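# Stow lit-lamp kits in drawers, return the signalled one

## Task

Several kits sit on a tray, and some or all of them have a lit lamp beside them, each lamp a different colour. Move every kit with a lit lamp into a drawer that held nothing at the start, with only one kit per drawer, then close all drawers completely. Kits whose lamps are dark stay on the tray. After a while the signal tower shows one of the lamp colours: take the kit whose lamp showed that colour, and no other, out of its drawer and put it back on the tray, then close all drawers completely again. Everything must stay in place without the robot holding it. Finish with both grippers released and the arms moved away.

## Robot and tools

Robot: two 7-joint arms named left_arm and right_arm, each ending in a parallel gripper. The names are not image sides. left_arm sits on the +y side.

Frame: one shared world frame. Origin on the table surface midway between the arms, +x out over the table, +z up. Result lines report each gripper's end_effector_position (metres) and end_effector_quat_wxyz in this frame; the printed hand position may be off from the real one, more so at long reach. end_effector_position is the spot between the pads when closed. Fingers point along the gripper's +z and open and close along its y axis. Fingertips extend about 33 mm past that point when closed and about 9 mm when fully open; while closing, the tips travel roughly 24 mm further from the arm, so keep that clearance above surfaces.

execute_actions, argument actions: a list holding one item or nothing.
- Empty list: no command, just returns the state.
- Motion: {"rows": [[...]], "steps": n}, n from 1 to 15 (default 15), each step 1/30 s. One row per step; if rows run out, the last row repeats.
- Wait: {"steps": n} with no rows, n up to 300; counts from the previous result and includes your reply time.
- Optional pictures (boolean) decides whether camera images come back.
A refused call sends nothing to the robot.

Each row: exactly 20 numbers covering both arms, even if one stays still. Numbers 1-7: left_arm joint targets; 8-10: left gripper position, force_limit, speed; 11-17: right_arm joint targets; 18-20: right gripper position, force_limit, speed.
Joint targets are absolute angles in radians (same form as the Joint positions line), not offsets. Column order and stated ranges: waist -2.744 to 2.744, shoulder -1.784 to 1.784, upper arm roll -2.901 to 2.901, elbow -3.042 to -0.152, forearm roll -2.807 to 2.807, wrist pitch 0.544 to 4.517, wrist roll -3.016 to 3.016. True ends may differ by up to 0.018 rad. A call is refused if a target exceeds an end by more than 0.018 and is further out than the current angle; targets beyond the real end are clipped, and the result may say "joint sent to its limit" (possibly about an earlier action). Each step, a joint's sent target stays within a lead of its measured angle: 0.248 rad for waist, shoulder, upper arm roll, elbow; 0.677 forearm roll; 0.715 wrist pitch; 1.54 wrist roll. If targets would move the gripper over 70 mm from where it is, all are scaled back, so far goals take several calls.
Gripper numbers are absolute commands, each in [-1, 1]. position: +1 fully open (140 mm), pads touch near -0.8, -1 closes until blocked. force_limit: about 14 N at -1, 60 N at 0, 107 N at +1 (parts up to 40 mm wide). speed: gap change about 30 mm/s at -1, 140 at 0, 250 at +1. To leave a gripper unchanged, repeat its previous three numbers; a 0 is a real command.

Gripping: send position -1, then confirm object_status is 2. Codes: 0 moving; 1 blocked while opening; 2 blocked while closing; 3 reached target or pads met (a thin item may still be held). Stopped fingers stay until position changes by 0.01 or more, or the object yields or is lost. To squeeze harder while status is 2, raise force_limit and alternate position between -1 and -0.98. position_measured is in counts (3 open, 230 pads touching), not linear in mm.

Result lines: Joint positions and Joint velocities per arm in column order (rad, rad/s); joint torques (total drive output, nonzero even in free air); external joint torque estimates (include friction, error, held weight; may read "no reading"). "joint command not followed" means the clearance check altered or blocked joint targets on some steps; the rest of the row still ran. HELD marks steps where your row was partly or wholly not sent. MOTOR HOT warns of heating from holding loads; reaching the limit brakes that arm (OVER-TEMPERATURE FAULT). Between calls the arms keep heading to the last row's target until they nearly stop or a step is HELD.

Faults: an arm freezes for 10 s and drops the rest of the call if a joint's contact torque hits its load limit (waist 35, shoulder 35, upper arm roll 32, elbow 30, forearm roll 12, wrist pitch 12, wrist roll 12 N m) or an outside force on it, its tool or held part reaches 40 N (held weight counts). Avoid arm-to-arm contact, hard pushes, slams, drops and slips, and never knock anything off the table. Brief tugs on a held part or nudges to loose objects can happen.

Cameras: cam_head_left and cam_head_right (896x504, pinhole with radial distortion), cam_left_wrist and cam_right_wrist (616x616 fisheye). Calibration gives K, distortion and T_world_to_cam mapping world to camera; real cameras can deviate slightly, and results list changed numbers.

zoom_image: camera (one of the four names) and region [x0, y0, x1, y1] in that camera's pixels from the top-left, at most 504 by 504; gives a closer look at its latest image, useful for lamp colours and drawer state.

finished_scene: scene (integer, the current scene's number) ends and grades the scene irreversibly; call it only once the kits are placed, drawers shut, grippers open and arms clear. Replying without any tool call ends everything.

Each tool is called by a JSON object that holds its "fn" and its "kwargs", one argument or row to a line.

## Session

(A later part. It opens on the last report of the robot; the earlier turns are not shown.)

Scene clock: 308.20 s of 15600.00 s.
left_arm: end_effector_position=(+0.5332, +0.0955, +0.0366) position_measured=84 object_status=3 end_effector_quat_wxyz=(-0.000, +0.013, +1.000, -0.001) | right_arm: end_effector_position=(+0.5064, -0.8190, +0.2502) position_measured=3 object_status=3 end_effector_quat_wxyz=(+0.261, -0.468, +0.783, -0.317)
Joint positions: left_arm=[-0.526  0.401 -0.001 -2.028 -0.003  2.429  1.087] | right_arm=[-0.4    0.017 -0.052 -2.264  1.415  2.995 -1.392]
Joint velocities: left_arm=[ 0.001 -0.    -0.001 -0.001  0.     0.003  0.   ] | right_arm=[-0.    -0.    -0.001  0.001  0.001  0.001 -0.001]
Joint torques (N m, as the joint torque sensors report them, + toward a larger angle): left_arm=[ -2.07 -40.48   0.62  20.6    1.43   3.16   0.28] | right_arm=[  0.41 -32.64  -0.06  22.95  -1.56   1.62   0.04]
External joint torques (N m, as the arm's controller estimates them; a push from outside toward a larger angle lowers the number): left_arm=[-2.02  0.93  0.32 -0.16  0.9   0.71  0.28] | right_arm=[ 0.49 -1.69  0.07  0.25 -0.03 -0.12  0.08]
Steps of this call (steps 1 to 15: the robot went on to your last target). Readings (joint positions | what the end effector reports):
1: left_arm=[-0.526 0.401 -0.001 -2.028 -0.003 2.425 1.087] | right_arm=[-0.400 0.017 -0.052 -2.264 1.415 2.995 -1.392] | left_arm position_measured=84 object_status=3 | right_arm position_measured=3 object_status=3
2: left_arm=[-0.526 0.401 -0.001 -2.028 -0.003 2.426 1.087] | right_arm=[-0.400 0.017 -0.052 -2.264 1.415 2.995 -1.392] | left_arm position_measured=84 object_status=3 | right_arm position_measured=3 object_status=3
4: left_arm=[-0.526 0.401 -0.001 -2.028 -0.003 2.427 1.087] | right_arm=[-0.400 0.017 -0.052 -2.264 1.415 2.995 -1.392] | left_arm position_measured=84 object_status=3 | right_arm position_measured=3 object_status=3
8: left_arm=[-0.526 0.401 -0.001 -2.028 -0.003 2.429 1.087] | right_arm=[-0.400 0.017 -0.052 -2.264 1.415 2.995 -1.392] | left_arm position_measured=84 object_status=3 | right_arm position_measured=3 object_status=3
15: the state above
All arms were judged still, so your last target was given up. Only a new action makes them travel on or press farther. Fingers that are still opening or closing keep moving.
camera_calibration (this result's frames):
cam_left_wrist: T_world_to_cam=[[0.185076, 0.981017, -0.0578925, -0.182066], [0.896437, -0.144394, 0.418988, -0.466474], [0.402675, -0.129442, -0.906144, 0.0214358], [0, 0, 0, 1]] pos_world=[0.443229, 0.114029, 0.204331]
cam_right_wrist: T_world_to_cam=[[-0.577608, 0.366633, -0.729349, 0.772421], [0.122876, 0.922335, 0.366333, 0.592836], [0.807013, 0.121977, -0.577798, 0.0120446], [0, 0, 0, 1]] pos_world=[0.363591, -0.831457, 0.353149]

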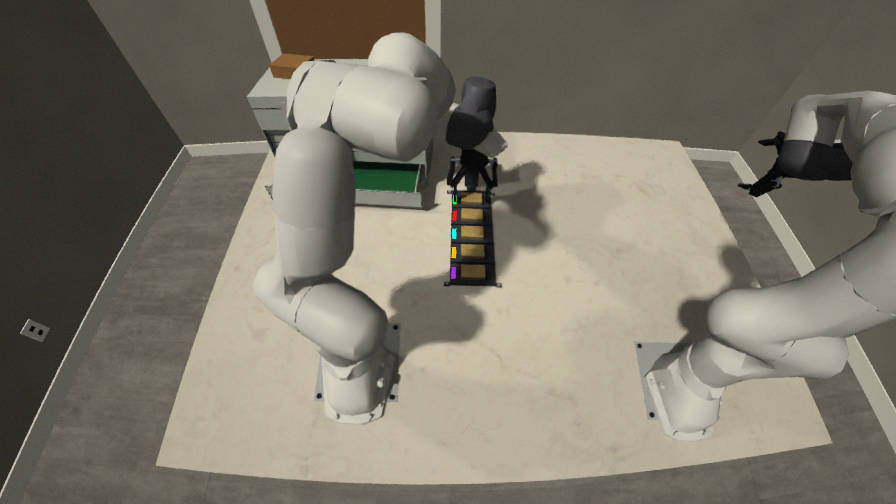

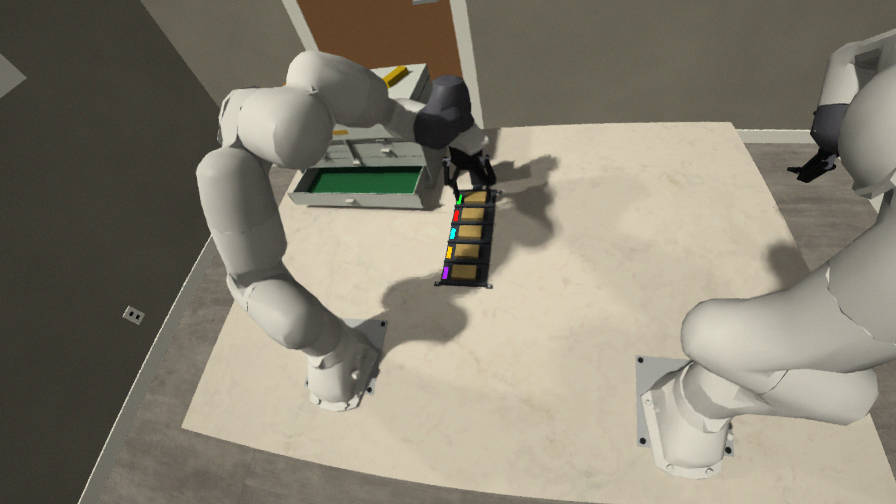

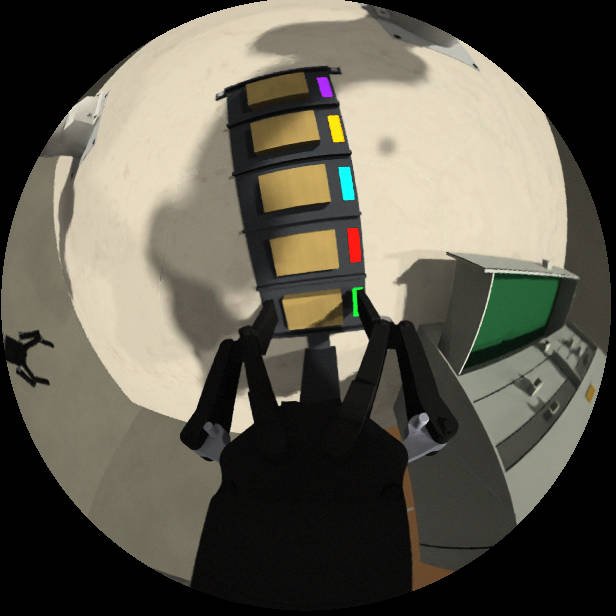

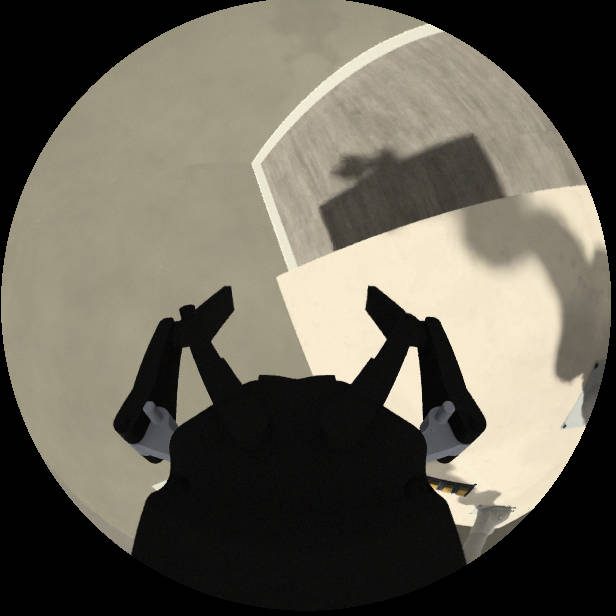

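{"fn": "execute_actions", "kwargs": {
  "actions": [
    {"rows":[[-0.533,0.4015,0,-2.028,0,2.434,1.09,-1,0,0, -0.4,0.017,-0.05,-2.264,1.415,2.995,-1.392,1,0,0]],"steps":15}
  ],
  "pictures": false
}}

{"fn": "execute_actions", "kwargs": {
  "actions": [
    {"rows":[[-0.533,0.367,0,-2.028,0,2.39,1.09,-1,0,0, -0.4,0.017,-0.05,-2.264,1.415,2.995,-1.392,1,0,0],[-0.533,0.367,0,-2.028,0,2.39,1.09,-1,0,0, -0.4,0.017,-0.05,-2.264,1.415,2.995,-1.392,1,0,0],[-0.533,0.367,0,-2.028,0,2.39,1.09,-1,0,0, -0.4,0.017,-0.05,-2.264,1.415,2.995,-1.392,1,0,0],[-0.533,0.333,0,-2.028,0,2.355,1.09,-1,0,0, -0.4,0.017,-0.05,-2.264,1.415,2.995,-1.392,1,0,0],[-0.533,0.333,0,-2.028,0,2.355,1.09,-1,0,0, -0.4,0.017,-0.05,-2.264,1.415,2.995,-1.392,1,0,0],[-0.533,0.333,0,-2.028,0,2.355,1.09,-1,0,0, -0.4,0.017,-0.05,-2.264,1.415,2.995,-1.392,1,0,0],[-0.533,0.26,0,-2.01,0,2.26,1.09,-1,0,0, -0.4,0.017,-0.05,-2.264,1.415,2.995,-1.392,1,0,0],[-0.533,0.26,0,-2.01,0,2.26,1.09,-1,0,0, -0.4,0.017,-0.05,-2.264,1.415,2.995,-1.392,1,0,0],[-0.533,0.26,0,-2.01,0,2.26,1.09,-1,0,0, -0.4,0.017,-0.05,-2.264,1.415,2.995,-1.392,1,0,0],[-0.533,0.19,0,-1.99,0,2.17,1.09,-1,0,0, -0.4,0.017,-0.05,-2.264,1.415,2.995,-1.392,1,0,0],[-0.533,0.19,0,-1.99,0,2.17,1.09,-1,0,0, -0.4,0.017,-0.05,-2.264,1.415,2.995,-1.392,1,0,0],[-0.533,0.19,0,-1.99,0,2.17,1.09,-1,0,0, -0.4,0.017,-0.05,-2.264,1.415,2.995,-1.392,1,0,0],[-0.533,0.117,0,-1.969,0,2.082,1.09,-1,0,0, -0.4,0.017,-0.05,-2.264,1.415,2.995,-1.392,1,0,0]],"steps":15}
  ],
  "pictures": false
}}

{"fn": "execute_actions", "kwargs": {
  "actions": [
    {"steps":20}
  ]
}}

Scene clock: 329.30 s of 15600.00 s.
left_arm: end_effector_position=(+0.5327, +0.0932, +0.0373) position_measured=135 object_status=2 end_effector_quat_wxyz=(+0.001, +0.015, +1.000, -0.001) | right_arm: end_effector_position=(+0.5064, -0.8190, +0.2502) position_measured=3 object_status=3 end_effector_quat_wxyz=(+0.261, -0.468, +0.783, -0.317)
Joint positions: left_arm=[-0.53   0.4   -0.001 -2.028 -0.002  2.43   1.087] | right_arm=[-0.4    0.017 -0.052 -2.264  1.415  2.995 -1.392]
Joint velocities: left_arm=[ 0.     0.002 -0.    -0.    -0.001 -0.     0.001] | right_arm=[-0.001 -0.002  0.     0.001  0.001  0.001 -0.001]
Joint torques (N m, as the joint torque sensors report them, + toward a larger angle): left_arm=[ -1.9  -41.08   0.45  20.28   1.4    3.15   0.13] | right_arm=[  0.18 -32.42   0.06  23.41  -1.53   1.66   0.02]
External joint torques (N m, as the arm's controller estimates them; a push from outside toward a larger angle lowers the number): left_arm=[-1.91  0.04  0.1  -0.34  0.88  0.73  0.13] | right_arm=[ 0.32 -1.39  0.26  0.67  0.   -0.09  0.06]
Steps of this call (steps 1 to 90: nothing new was sent; then 17.60 s passed at rest; steps 91 to 105: all 15 steps of this action). Readings (joint positions | what the end effector reports):
91: left_arm=[-0.527 0.401 -0.001 -2.028 -0.003 2.430 1.087] | right_arm=[-0.400 0.017 -0.052 -2.264 1.415 2.995 -1.392] | left_arm position_measured=84 object_status=0 | right_arm position_measured=3 object_status=3
92: left_arm=[-0.528 0.401 -0.001 -2.028 -0.003 2.430 1.087] | right_arm=[-0.400 0.017 -0.052 -2.264 1.415 2.995 -1.392] | left_arm position_measured=91 object_status=0 | right_arm position_measured=3 object_status=3
94: left_arm=[-0.529 0.401 -0.001 -2.028 -0.003 2.430 1.087] | right_arm=[-0.400 0.017 -0.052 -2.264 1.415 2.995 -1.392] | left_arm position_measured=106 object_status=0 | right_arm position_measured=3 object_status=3
98: left_arm=[-0.530 0.400 -0.001 -2.028 -0.002 2.430 1.087] | right_arm=[-0.400 0.017 -0.052 -2.264 1.415 2.995 -1.392] | left_arm position_measured=135 object_status=0 | right_arm position_measured=3 object_status=3
105: the state above

Scene clock: 329.80 s of 15600.00 s.
left_arm: end_effector_position=(+0.5348, +0.0918, +0.1877) position_measured=135 object_status=2 end_effector_quat_wxyz=(+0.024, +0.016, +0.999, -0.014) | right_arm: end_effector_position=(+0.5064, -0.8190, +0.2502) position_measured=3 object_status=3 end_effector_quat_wxyz=(+0.261, -0.468, +0.783, -0.317)
Joint positions: left_arm=[-0.53   0.148 -0.001 -1.978 -0.002  2.183  1.087] | right_arm=[-0.4    0.017 -0.052 -2.264  1.415  2.995 -1.392]
Joint velocities: left_arm=[ 0.    -0.604  0.001  0.243  0.001 -0.552  0.001] | right_arm=[ 0.002 -0.    -0.002  0.001 -0.001 -0.001 -0.001]
Joint torques (N m, as the joint torque sensors report them, + toward a larger angle): left_arm=[ -2.22 -24.27   1.05  16.95   1.42   1.1    0.32] | right_arm=[  0.03 -32.66  -0.04  23.14  -1.51   1.61   0.02]
External joint torques (N m, as the arm's controller estimates them; a push from outside toward a larger angle lowers the number): left_arm=[-2.2  -1.54  0.96  0.86  0.8  -0.52  0.33] | right_arm=[ 0.06 -1.65  0.05  0.39  0.03 -0.12  0.06]
Steps of this call (steps 1 to 15: all 15 steps of this action). Readings (joint positions | what the end effector reports):
1: left_arm=[-0.530 0.396 -0.001 -2.030 -0.002 2.424 1.087] | right_arm=[-0.400 0.017 -0.052 -2.264 1.415 2.995 -1.392] | left_arm position_measured=135 object_status=2 | right_arm position_measured=3 object_status=3
2: left_arm=[-0.530 0.389 -0.001 -2.031 -0.002 2.418 1.087] | right_arm=[-0.400 0.017 -0.052 -2.264 1.415 2.995 -1.392] | left_arm position_measured=135 object_status=2 | right_arm position_measured=3 object_status=3
4: left_arm=[-0.530 0.373 -0.001 -2.032 -0.002 2.403 1.087] | right_arm=[-0.400 0.017 -0.052 -2.264 1.415 2.995 -1.392] | left_arm position_measured=135 object_status=2 | right_arm position_measured=3 object_status=3
8: left_arm=[-0.530 0.314 -0.001 -2.027 -0.002 2.346 1.087] | right_arm=[-0.400 0.017 -0.052 -2.264 1.415 2.995 -1.392] | left_arm position_measured=135 object_status=2 | right_arm position_measured=3 object_status=3
15: the state above

Scene clock: 330.47 s of 15600.00 s.
left_arm: end_effector_position=(+0.5155, +0.1027, +0.2012) position_measured=135 object_status=2 end_effector_quat_wxyz=(-0.000, +0.016, +1.000, -0.001) | right_arm: end_effector_position=(+0.5064, -0.8190, +0.2502) position_measured=3 object_status=3 end_effector_quat_wxyz=(+0.261, -0.468, +0.783, -0.317)
Joint positions: left_arm=[-0.53   0.117 -0.001 -1.969 -0.002  2.087  1.087] | right_arm=[-0.4    0.017 -0.052 -2.264  1.415  2.995 -1.392]
Joint velocities: left_arm=[ 0.    -0.    -0.    -0.002 -0.001 -0.011  0.   ] | right_arm=[-0.001 -0.001 -0.     0.001  0.001  0.    -0.002]
Joint torques (N m, as the joint torque sensors report them, + toward a larger angle): left_arm=[ -2.2  -35.49   0.78  23.55   1.49   2.06   0.27] | right_arm=[  0.05 -32.85   0.06  23.09  -1.53   1.64   0.01]
External joint torques (N m, as the arm's controller estimates them; a push from outside toward a larger angle lowers the number): left_arm=[-2.1  -0.03  0.77 -0.17  0.8  -0.38  0.27] | right_arm=[ 0.16 -1.91  0.23  0.41  0.   -0.1   0.05]
Steps of this call (steps 1 to 20: the robot went on to your last target). Readings (joint positions | what the end effector reports):
1: left_arm=[-0.530 0.132 -0.001 -1.971 -0.002 2.167 1.087] | right_arm=[-0.400 0.017 -0.052 -2.264 1.415 2.995 -1.392] | left_arm position_measured=135 object_status=2 | right_arm position_measured=3 object_status=3
2: left_arm=[-0.530 0.121 -0.001 -1.966 -0.002 2.154 1.087] | right_arm=[-0.400 0.017 -0.052 -2.264 1.415 2.995 -1.392] | left_arm position_measured=135 object_status=2 | right_arm position_measured=3 object_status=3
4: left_arm=[-0.530 0.112 -0.001 -1.964 -0.002 2.133 1.087] | right_arm=[-0.400 0.017 -0.052 -2.264 1.415 2.995 -1.392] | left_arm position_measured=135 object_status=2 | right_arm position_measured=3 object_status=3
8: left_arm=[-0.530 0.115 -0.001 -1.968 -0.002 2.107 1.087] | right_arm=[-0.400 0.017 -0.052 -2.264 1.415 2.995 -1.392] | left_arm position_measured=135 object_status=2 | right_arm position_measured=3 object_status=3
20: the state above
camera_calibration (this result's frames):
cam_left_wrist: T_world_to_cam=[[0.189918, 0.980082, -0.0580475, -0.178669], [0.895589, -0.148712, 0.419292, -0.517693], [0.402308, -0.131618, -0.905994, 0.179023], [0, 0, 0, 1]] pos_world=[0.42555, 0.121686, 0.368886]
cam_right_wrist: T_world_to_cam=[[-0.577608, 0.366632, -0.729349, 0.772421], [0.122875, 0.922335, 0.366333, 0.592836], [0.807013, 0.121978, -0.577798, 0.012045], [0, 0, 0, 1]] pos_world=[0.363592, -0.831457, 0.353148]

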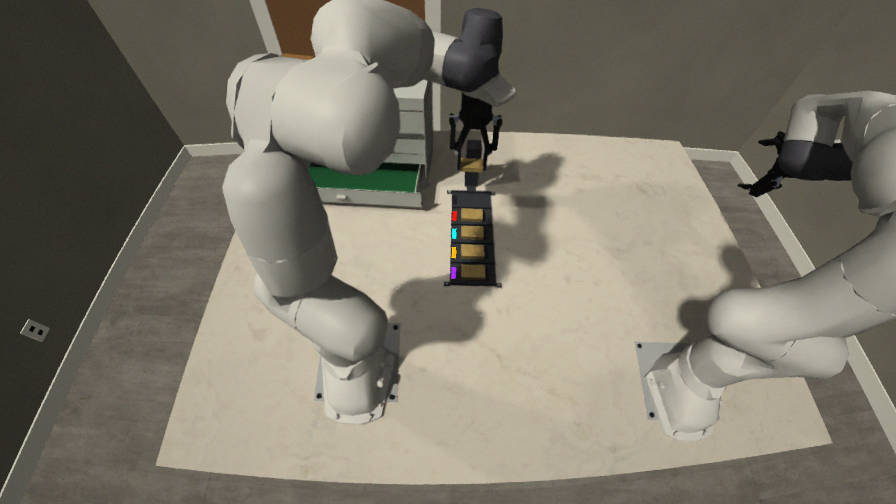

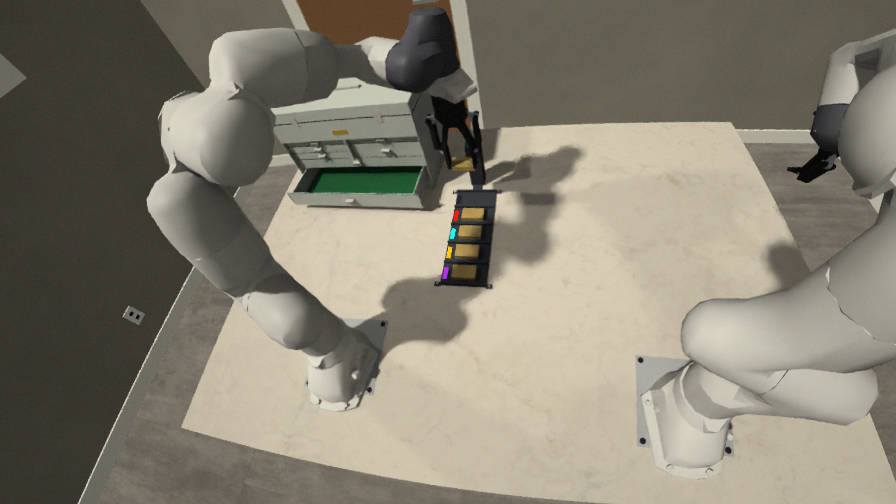

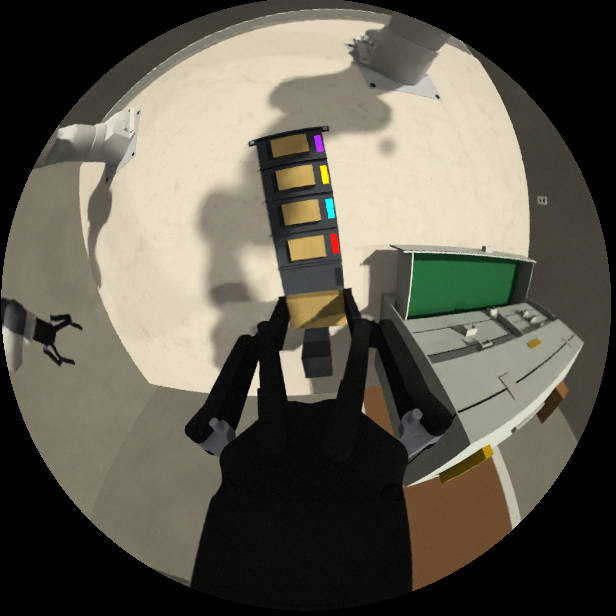

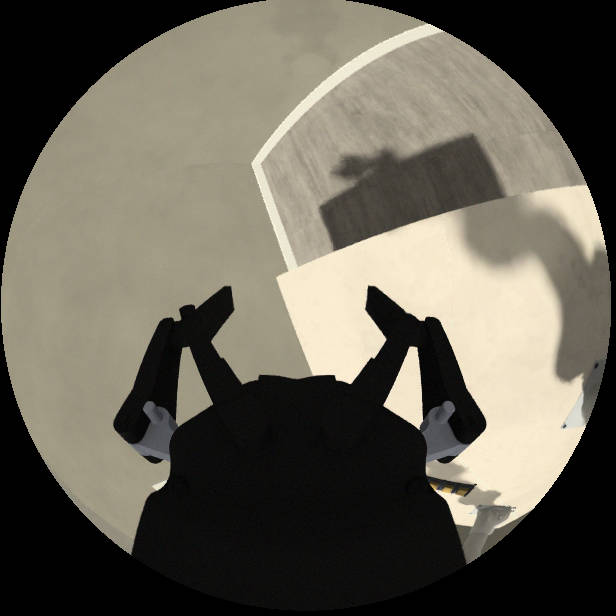

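{"fn": "execute_actions", "kwargs": {
  "actions": [
    {"rows":[[-0.533,-0.02,0,-2.14,0,2.12,1.09,-1,0,0, -0.4,0.017,-0.05,-2.264,1.415,2.995,-1.392,1,0,0],[-0.533,-0.02,0,-2.14,0,2.12,1.09,-1,0,0, -0.4,0.017,-0.05,-2.264,1.415,2.995,-1.392,1,0,0],[-0.533,-0.02,0,-2.14,0,2.12,1.09,-1,0,0, -0.4,0.017,-0.05,-2.264,1.415,2.995,-1.392,1,0,0],[-0.533,-0.02,0,-2.14,0,2.12,1.09,-1,0,0, -0.4,0.017,-0.05,-2.264,1.415,2.995,-1.392,1,0,0],[-0.533,-0.02,0,-2.14,0,2.12,1.09,-1,0,0, -0.4,0.017,-0.05,-2.264,1.415,2.995,-1.392,1,0,0],[0.003,-0.02,0,-2.14,0,2.124,1.635,-1,0,0, -0.4,0.017,-0.05,-2.264,1.415,2.995,-1.392,1,0,0]],"steps":15}
  ],
  "pictures": false
}}

{"fn": "execute_actions", "kwargs": {
  "actions": [
    {"steps":30}
  ],
  "pictures": false
}}

{"fn": "execute_actions", "kwargs": {
  "actions": [
    {"rows":[[0.003,0.005,0,-2.165,0,2.19,1.635,-1,0,0, -0.4,0.017,-0.05,-2.264,1.415,2.995,-1.392,1,0,0],[0.003,0.005,0,-2.165,0,2.19,1.635,-1,0,0, -0.4,0.017,-0.05,-2.264,1.415,2.995,-1.392,1,0,0],[0.003,0.005,0,-2.165,0,2.19,1.635,-1,0,0, -0.4,0.017,-0.05,-2.264,1.415,2.995,-1.392,1,0,0],[0.003,0.045,0,-2.195,0,2.26,1.635,-1,0,0, -0.4,0.017,-0.05,-2.264,1.415,2.995,-1.392,1,0,0],[0.003,0.045,0,-2.195,0,2.26,1.635,-1,0,0, -0.4,0.017,-0.05,-2.264,1.415,2.995,-1.392,1,0,0],[0.003,0.045,0,-2.195,0,2.26,1.635,-1,0,0, -0.4,0.017,-0.05,-2.264,1.415,2.995,-1.392,1,0,0],[0.003,0.08,0,-2.222,0,2.32,1.635,-1,0,0, -0.4,0.017,-0.05,-2.264,1.415,2.995,-1.392,1,0,0],[0.003,0.08,0,-2.222,0,2.32,1.635,-1,0,0, -0.4,0.017,-0.05,-2.264,1.415,2.995,-1.392,1,0,0],[0.003,0.08,0,-2.222,0,2.32,1.635,-1,0,0, -0.4,0.017,-0.05,-2.264,1.415,2.995,-1.392,1,0,0],[0.003,0.119,0,-2.248,0,2.372,1.635,-1,0,0, -0.4,0.017,-0.05,-2.264,1.415,2.995,-1.392,1,0,0]],"steps":15}
  ],
  "pictures": false
}}

{"fn": "execute_actions", "kwargs": {
  "actions": [
    {"steps":15}
  ]
}}

Scene clock: 377.17 s of 15600.00 s.
left_arm: end_effector_position=(+0.5357, +0.3012, +0.1989) position_measured=135 object_status=2 end_effector_quat_wxyz=(-0.006, -0.048, +0.999, +0.000) | right_arm: end_effector_position=(+0.5064, -0.8190, +0.2502) position_measured=3 object_status=3 end_effector_quat_wxyz=(+0.261, -0.468, +0.783, -0.317)
Joint positions: left_arm=[-0.174 -0.011 -0.008 -2.134 -0.002  2.111  1.308] | right_arm=[-0.4    0.017 -0.052 -2.264  1.415  2.995 -1.392]
Joint velocities: left_arm=[ 1.107 -0.006  0.104 -0.024 -0.001  0.02   0.573] | right_arm=[ 0.     0.001  0.     0.001 -0.001 -0.     0.   ]
Joint torques (N m, as the joint torque sensors report them, + toward a larger angle): left_arm=[ -3.91 -33.34  -1.9   22.26   1.28   3.01   0.53] | right_arm=[  0.34 -32.84   0.09  23.25  -1.52   1.6    0.02]
External joint torques (N m, as the arm's controller estimates them; a push from outside toward a larger angle lowers the number): left_arm=[ 0.55 -1.4   1.75 -0.84  0.61  0.77  0.53] | right_arm=[ 0.32 -1.95  0.13  0.55  0.02 -0.13  0.06]
Steps of this call (steps 1 to 15: the robot went on to your last target; steps 16 to 90: nothing new was sent; then 43.20 s passed at rest; steps 91 to 105: all 15 steps of this action). Readings (joint positions | what the end effector reports):
91: left_arm=[-0.531 0.088 -0.001 -2.013 -0.002 2.096 1.087] | right_arm=[-0.400 0.017 -0.052 -2.264 1.415 2.995 -1.392] | left_arm position_measured=135 object_status=2 | right_arm position_measured=3 object_status=3
92: left_arm=[-0.531 0.053 -0.001 -2.060 -0.002 2.097 1.087] | right_arm=[-0.400 0.017 -0.052 -2.264 1.415 2.995 -1.392] | left_arm position_measured=135 object_status=2 | right_arm position_measured=3 object_status=3
94: left_arm=[-0.531 0.011 -0.001 -2.107 -0.002 2.100 1.087] | right_arm=[-0.400 0.017 -0.052 -2.264 1.415 2.995 -1.392] | left_arm position_measured=135 object_status=2 | right_arm position_measured=3 object_status=3
98: left_arm=[-0.442 -0.009 -0.018 -2.126 -0.002 2.106 1.164] | right_arm=[-0.400 0.017 -0.052 -2.264 1.415 2.995 -1.392] | left_arm position_measured=135 object_status=2 | right_arm position_measured=3 object_status=3
105: the state above

Scene clock: 378.17 s of 15600.00 s.
left_arm: end_effector_position=(+0.5439, +0.4016, +0.2003) position_measured=135 object_status=2 end_effector_quat_wxyz=(-0.002, +0.011, +1.000, -0.001) | right_arm: end_effector_position=(+0.5064, -0.8190, +0.2502) position_measured=3 object_status=3 end_effector_quat_wxyz=(+0.261, -0.468, +0.783, -0.317)
Joint positions: left_arm=[ 0.005 -0.017  0.003 -2.14  -0.002  2.119  1.616] | right_arm=[-0.4    0.017 -0.052 -2.264  1.415  2.995 -1.392]
Joint velocities: left_arm=[ 0.001  0.001 -0.001  0.001  0.001  0.001  0.043] | right_arm=[ 0.001 -0.    -0.     0.001  0.001 -0.001  0.001]
Joint torques (N m, as the joint torque sensors report them, + toward a larger angle): left_arm=[ -1.68 -33.09  -1.24  22.86   1.34   3.33   0.45] | right_arm=[  0.34 -32.78  -0.46  22.75  -1.58   1.59   0.08]
External joint torques (N m, as the arm's controller estimates them; a push from outside toward a larger angle lowers the number): left_arm=[-1.69 -2.45 -1.23 -0.62  0.64  0.92  0.45] | right_arm=[ 0.25 -1.84 -0.49  0.02 -0.03 -0.12  0.12]
Steps of this call (steps 1 to 30: the robot went on to your last target). Readings (joint positions | what the end effector reports):
1: left_arm=[-0.134 -0.011 -0.007 -2.135 -0.002 2.112 1.331] | right_arm=[-0.400 0.017 -0.052 -2.264 1.415 2.995 -1.392] | left_arm position_measured=135 object_status=2 | right_arm position_measured=3 object_status=3
2: left_arm=[-0.095 -0.012 -0.005 -2.136 -0.002 2.113 1.358] | right_arm=[-0.400 0.017 -0.052 -2.264 1.415 2.995 -1.392] | left_arm position_measured=135 object_status=2 | right_arm position_measured=3 object_status=3
4: left_arm=[-0.034 -0.014 0.004 -2.138 -0.002 2.115 1.411] | right_arm=[-0.400 0.017 -0.052 -2.264 1.415 2.995 -1.392] | left_arm position_measured=135 object_status=2 | right_arm position_measured=3 object_status=3
8: left_arm=[0.004 -0.016 0.011 -2.139 -0.002 2.117 1.488] | right_arm=[-0.400 0.017 -0.052 -2.264 1.415 2.995 -1.392] | left_arm position_measured=135 object_status=2 | right_arm position_measured=3 object_status=3
30: the state above

Scene clock: 378.67 s of 15600.00 s.
left_arm: end_effector_position=(+0.5308, +0.4015, +0.0966) position_measured=135 object_status=2 end_effector_quat_wxyz=(-0.021, +0.016, +1.000, -0.001) | right_arm: end_effector_position=(+0.5064, -0.8190, +0.2502) position_measured=3 object_status=3 end_effector_quat_wxyz=(+0.261, -0.468, +0.783, -0.317)
Joint positions: left_arm=[ 0.005  0.121  0.002 -2.25  -0.002  2.328  1.626] | right_arm=[-0.4    0.017 -0.052 -2.264  1.415  2.995 -1.392]
Joint velocities: left_arm=[ 0.001  0.052  0.001 -0.041 -0.001  0.21   0.009] | right_arm=[ 0.001 -0.002  0.001  0.    -0.002 -0.    -0.001]
Joint torques (N m, as the joint torque sensors report them, + toward a larger angle): left_arm=[ -1.76 -37.79  -0.71  24.32   1.15   3.84   0.48] | right_arm=[ -0.06 -32.61   0.01  23.03  -1.51   1.58   0.01]
External joint torques (N m, as the arm's controller estimates them; a push from outside toward a larger angle lowers the number): left_arm=[-1.88  0.15 -0.96 -0.07  0.54  1.07  0.48] | right_arm=[-0.21 -1.56 -0.08  0.28  0.04 -0.14  0.06]
Steps of this call (steps 1 to 15: all 15 steps of this action). Readings (joint positions | what the end effector reports):
1: left_arm=[0.005 -0.015 0.003 -2.144 -0.002 2.130 1.617] | right_arm=[-0.400 0.017 -0.052 -2.264 1.415 2.995 -1.392] | left_arm position_measured=135 object_status=2 | right_arm position_measured=3 object_status=3
2: left_arm=[0.005 -0.011 0.003 -2.149 -0.002 2.141 1.618] | right_arm=[-0.400 0.017 -0.052 -2.264 1.415 2.995 -1.392] | left_arm position_measured=135 object_status=2 | right_arm position_measured=3 object_status=3
4: left_arm=[0.005 0.003 0.003 -2.162 -0.002 2.168 1.620] | right_arm=[-0.400 0.017 -0.052 -2.264 1.415 2.995 -1.392] | left_arm position_measured=135 object_status=2 | right_arm position_measured=3 object_status=3
8: left_arm=[0.005 0.053 0.003 -2.201 -0.002 2.235 1.623] | right_arm=[-0.400 0.017 -0.052 -2.264 1.415 2.995 -1.392] | left_arm position_measured=135 object_status=2 | right_arm position_measured=3 object_status=3
15: the state above

Scene clock: 379.17 s of 15600.00 s.
left_arm: end_effector_position=(+0.5421, +0.4017, +0.0989) position_measured=135 object_status=2 end_effector_quat_wxyz=(-0.004, +0.017, +1.000, -0.001) | right_arm: end_effector_position=(+0.5064, -0.8190, +0.2502) position_measured=3 object_status=3 end_effector_quat_wxyz=(+0.261, -0.468, +0.783, -0.317)
Joint positions: left_arm=[ 0.005  0.122  0.002 -2.25  -0.002  2.365  1.628] | right_arm=[-0.4    0.017 -0.052 -2.264  1.415  2.995 -1.392]
Joint velocities: left_arm=[-0.     0.001  0.001 -0.002  0.001  0.012  0.001] | right_arm=[ 0.     0.     0.001 -0.    -0.001  0.    -0.001]
Joint torques (N m, as the joint torque sensors report them, + toward a larger angle): left_arm=[ -1.47 -35.39  -0.81  22.46   1.14   3.47   0.55] | right_arm=[  0.2  -33.21  -0.21  23.16  -1.55   1.59   0.02]
External joint torques (N m, as the arm's controller estimates them; a push from outside toward a larger angle lowers the number): left_arm=[-1.44 -2.25 -0.9   1.23  0.57  1.09  0.55] | right_arm=[ 0.21 -2.33 -0.15  0.52 -0.02 -0.14  0.06]
Steps of this call (steps 1 to 15: the robot went on to your last target). Readings (joint positions | what the end effector reports):
1: left_arm=[0.005 0.122 0.002 -2.251 -0.002 2.335 1.626] | right_arm=[-0.400 0.017 -0.052 -2.264 1.415 2.995 -1.392] | left_arm position_measured=135 object_status=2 | right_arm position_measured=3 object_status=3
2: left_arm=[0.005 0.122 0.002 -2.251 -0.002 2.341 1.626] | right_arm=[-0.400 0.017 -0.052 -2.264 1.415 2.995 -1.392] | left_arm position_measured=135 object_status=2 | right_arm position_measured=3 object_status=3
4: left_arm=[0.005 0.122 0.002 -2.250 -0.002 2.349 1.627] | right_arm=[-0.400 0.017 -0.052 -2.264 1.415 2.995 -1.392] | left_arm position_measured=135 object_status=2 | right_arm position_measured=3 object_status=3
8: left_arm=[0.005 0.122 0.002 -2.250 -0.002 2.359 1.627] | right_arm=[-0.400 0.017 -0.052 -2.264 1.415 2.995 -1.392] | left_arm position_measured=135 object_status=2 | right_arm position_measured=3 object_status=3
15: the state above
camera_calibration (this result's frames):
cam_left_wrist: T_world_to_cam=[[0.192601, 0.979546, -0.0582542, -0.483941], [0.898087, -0.152041, 0.412703, -0.453512], [0.395405, -0.131804, -0.909001, 0.119073], [0, 0, 0, 1]] pos_world=[0.453419, 0.420785, 0.267212]
cam_right_wrist: T_world_to_cam=[[-0.577609, 0.366632, -0.729349, 0.772421], [0.122875, 0.922335, 0.366333, 0.592836], [0.807013, 0.121978, -0.577798, 0.0120452], [0, 0, 0, 1]] pos_world=[0.363592, -0.831457, 0.353149]

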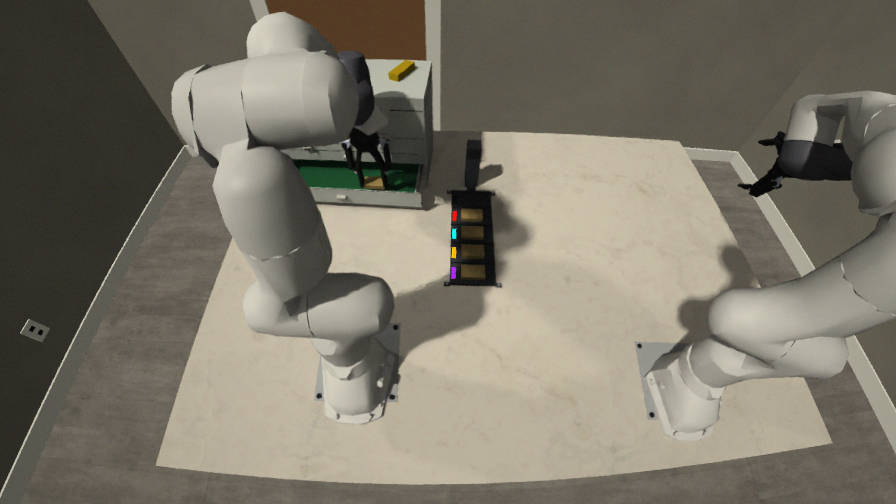

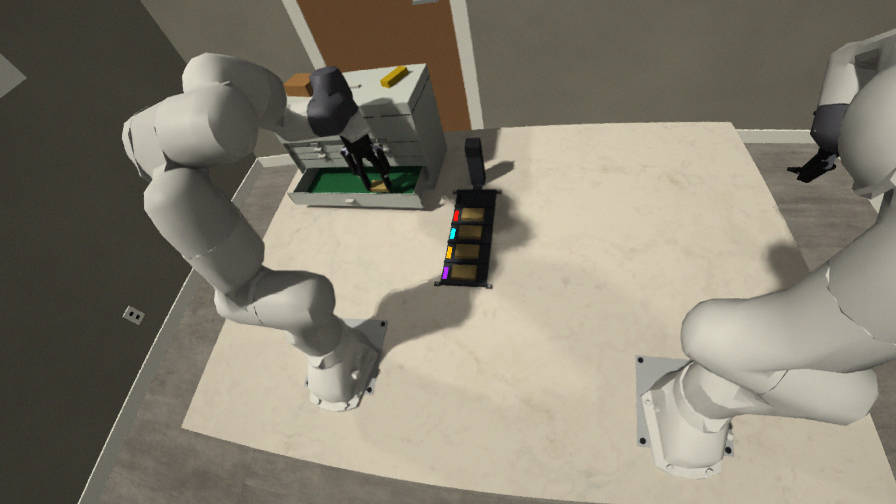

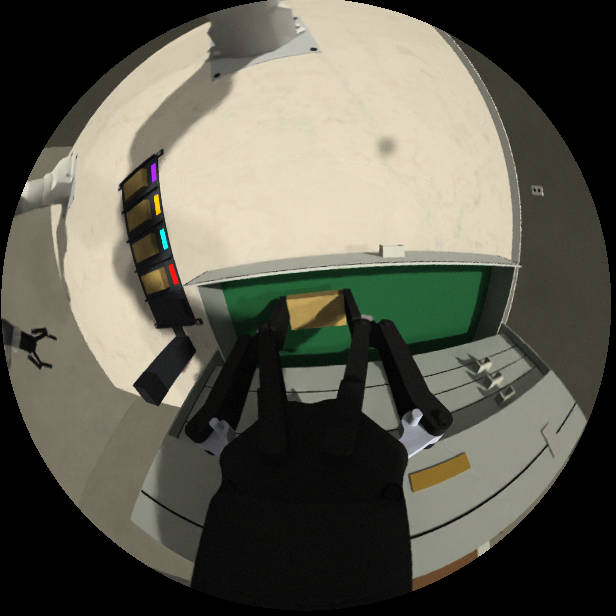

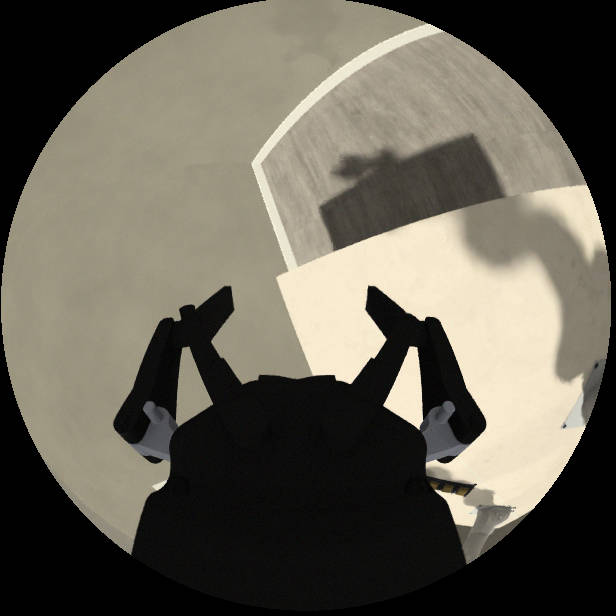

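{"fn": "execute_actions", "kwargs": {
  "actions": [
    {"rows":[[0.003,0.122,0,-2.25,0,2.433,1.635,-1,0,0, -0.4,0.017,-0.05,-2.264,1.415,2.995,-1.392,1,0,0],[0.003,0.13,0,-2.252,0,2.433,1.635,-1,0,0, -0.4,0.017,-0.05,-2.264,1.415,2.995,-1.392,1,0,0],[0.003,0.138,0,-2.255,0,2.433,1.635,-1,0,0, -0.4,0.017,-0.05,-2.264,1.415,2.995,-1.392,1,0,0],[0.003,0.146,0,-2.258,0,2.433,1.635,-1,0,0, -0.4,0.017,-0.05,-2.264,1.415,2.995,-1.392,1,0,0],[0.003,0.153,0,-2.26,0,2.433,1.635,-1,0,0, -0.4,0.017,-0.05,-2.264,1.415,2.995,-1.392,1,0,0],[0.003,0.159,0,-2.262,0,2.433,1.635,-1,0,0, -0.4,0.017,-0.05,-2.264,1.415,2.995,-1.392,1,0,0],[0.003,0.1646,0,-2.263,0,2.433,1.635,-1,0,0, -0.4,0.017,-0.05,-2.264,1.415,2.995,-1.392,1,0,0]],"steps":15}
  ],
  "pictures": false
}}

{"fn": "execute_actions", "kwargs": {
  "actions": [
    {"rows":[[0.003,0.183,0,-2.269,0,2.457,1.635,-1,0,0, -0.4,0.017,-0.05,-2.264,1.415,2.995,-1.392,1,0,0]],"steps":15}
  ],
  "pictures": false
}}

Scene clock: 401.43 s of 15600.00 s.
left_arm: end_effector_position=(+0.5428, +0.4017, +0.0754) position_measured=135 object_status=2 end_effector_quat_wxyz=(-0.003, +0.018, +1.000, -0.000) | right_arm: end_effector_position=(+0.5064, -0.8190, +0.2502) position_measured=3 object_status=3 end_effector_quat_wxyz=(+0.261, -0.468, +0.783, -0.317)
Joint positions: left_arm=[ 0.005  0.165  0.002 -2.264 -0.002  2.424  1.628] | right_arm=[-0.4    0.017 -0.052 -2.264  1.415  2.995 -1.392]
Joint velocities: left_arm=[-0.001 -0.     0.    -0.001  0.002  0.022  0.002] | right_arm=[ 0.001  0.001  0.    -0.    -0.001 -0.     0.   ]
Joint torques (N m, as the joint torque sensors report them, + toward a larger angle): left_arm=[ -1.9  -34.22  -0.75  21.05   1.1    3.17   0.45] | right_arm=[  0.   -32.72   0.19  23.12  -1.55   1.64   0.04]
External joint torques (N m, as the arm's controller estimates them; a push from outside toward a larger angle lowers the number): left_arm=[-1.85 -0.21 -0.86  0.38  0.56  0.78  0.45] | right_arm=[-0.06 -1.83  0.2   0.43 -0.01 -0.08  0.08]
Steps of this call (steps 1 to 15: the robot went on to your last target; steps 16 to 90: nothing new was sent; then 18.77 s passed at rest; steps 91 to 105: all 15 steps of this action). Readings (joint positions | what the end effector reports):
91: left_arm=[0.005 0.122 0.002 -2.251 -0.002 2.376 1.628] | right_arm=[-0.400 0.017 -0.052 -2.264 1.415 2.995 -1.392] | left_arm position_measured=135 object_status=2 | right_arm position_measured=3 object_status=3
92: left_arm=[0.005 0.123 0.002 -2.251 -0.002 2.386 1.628] | right_arm=[-0.400 0.017 -0.052 -2.264 1.415 2.995 -1.392] | left_arm position_measured=135 object_status=2 | right_arm position_measured=3 object_status=3
94: left_arm=[0.005 0.130 0.002 -2.252 -0.002 2.401 1.628] | right_arm=[-0.400 0.017 -0.052 -2.264 1.415 2.995 -1.392] | left_arm position_measured=135 object_status=2 | right_arm position_measured=3 object_status=3
98: left_arm=[0.005 0.155 0.002 -2.259 -0.002 2.416 1.628] | right_arm=[-0.400 0.017 -0.052 -2.264 1.415 2.995 -1.392] | left_arm position_measured=135 object_status=2 | right_arm position_measured=3 object_status=3
105: the state above

Scene clock: 401.93 s of 15600.00 s.
left_arm: end_effector_position=(+0.5482, +0.4018, +0.0722) position_measured=135 object_status=2 end_effector_quat_wxyz=(+0.005, +0.018, +1.000, -0.000) | right_arm: end_effector_position=(+0.5064, -0.8190, +0.2502) position_measured=3 object_status=3 end_effector_quat_wxyz=(+0.261, -0.468, +0.783, -0.317)
Joint positions: left_arm=[ 0.005  0.175  0.002 -2.265 -0.002  2.45   1.628] | right_arm=[-0.4    0.017 -0.052 -2.264  1.415  2.995 -1.392]
Joint velocities: left_arm=[-0.     0.002  0.001  0.001 -0.002  0.009  0.001] | right_arm=[-0.001 -0.002 -0.001  0.     0.001  0.    -0.   ]
Joint torques (N m, as the joint torque sensors report them, + toward a larger angle): left_arm=[ -1.28 -28.58  -0.71  17.82   1.21   3.46   0.37] | right_arm=[ -0.09 -32.78   0.1   23.25  -1.54   1.65   0.04]
External joint torques (N m, as the arm's controller estimates them; a push from outside toward a larger angle lowers the number): left_arm=[-1.27  5.63 -0.88 -2.75  0.68  1.02  0.37] | right_arm=[-0.07 -1.72  0.19  0.49  0.   -0.09  0.08]
Steps of this call (steps 1 to 15: all 15 steps of this action). Readings (joint positions | what the end effector reports):
1: left_arm=[0.005 0.167 0.002 -2.264 -0.002 2.429 1.628] | right_arm=[-0.400 0.017 -0.052 -2.264 1.415 2.995 -1.392] | left_arm position_measured=135 object_status=2 | right_arm position_measured=3 object_status=3
2: left_arm=[0.005 0.171 0.002 -2.265 -0.002 2.434 1.628] | right_arm=[-0.400 0.017 -0.052 -2.264 1.415 2.995 -1.392] | left_arm position_measured=135 object_status=2 | right_arm position_measured=3 object_status=3
4: left_arm=[0.005 0.174 0.002 -2.265 -0.002 2.439 1.628] | right_arm=[-0.400 0.017 -0.052 -2.264 1.415 2.995 -1.392] | left_arm position_measured=135 object_status=2 | right_arm position_measured=3 object_status=3
8: left_arm=[0.005 0.174 0.002 -2.265 -0.002 2.446 1.628] | right_arm=[-0.400 0.017 -0.052 -2.264 1.415 2.995 -1.392] | left_arm position_measured=135 object_status=2 | right_arm position_measured=3 object_status=3
15: the state above


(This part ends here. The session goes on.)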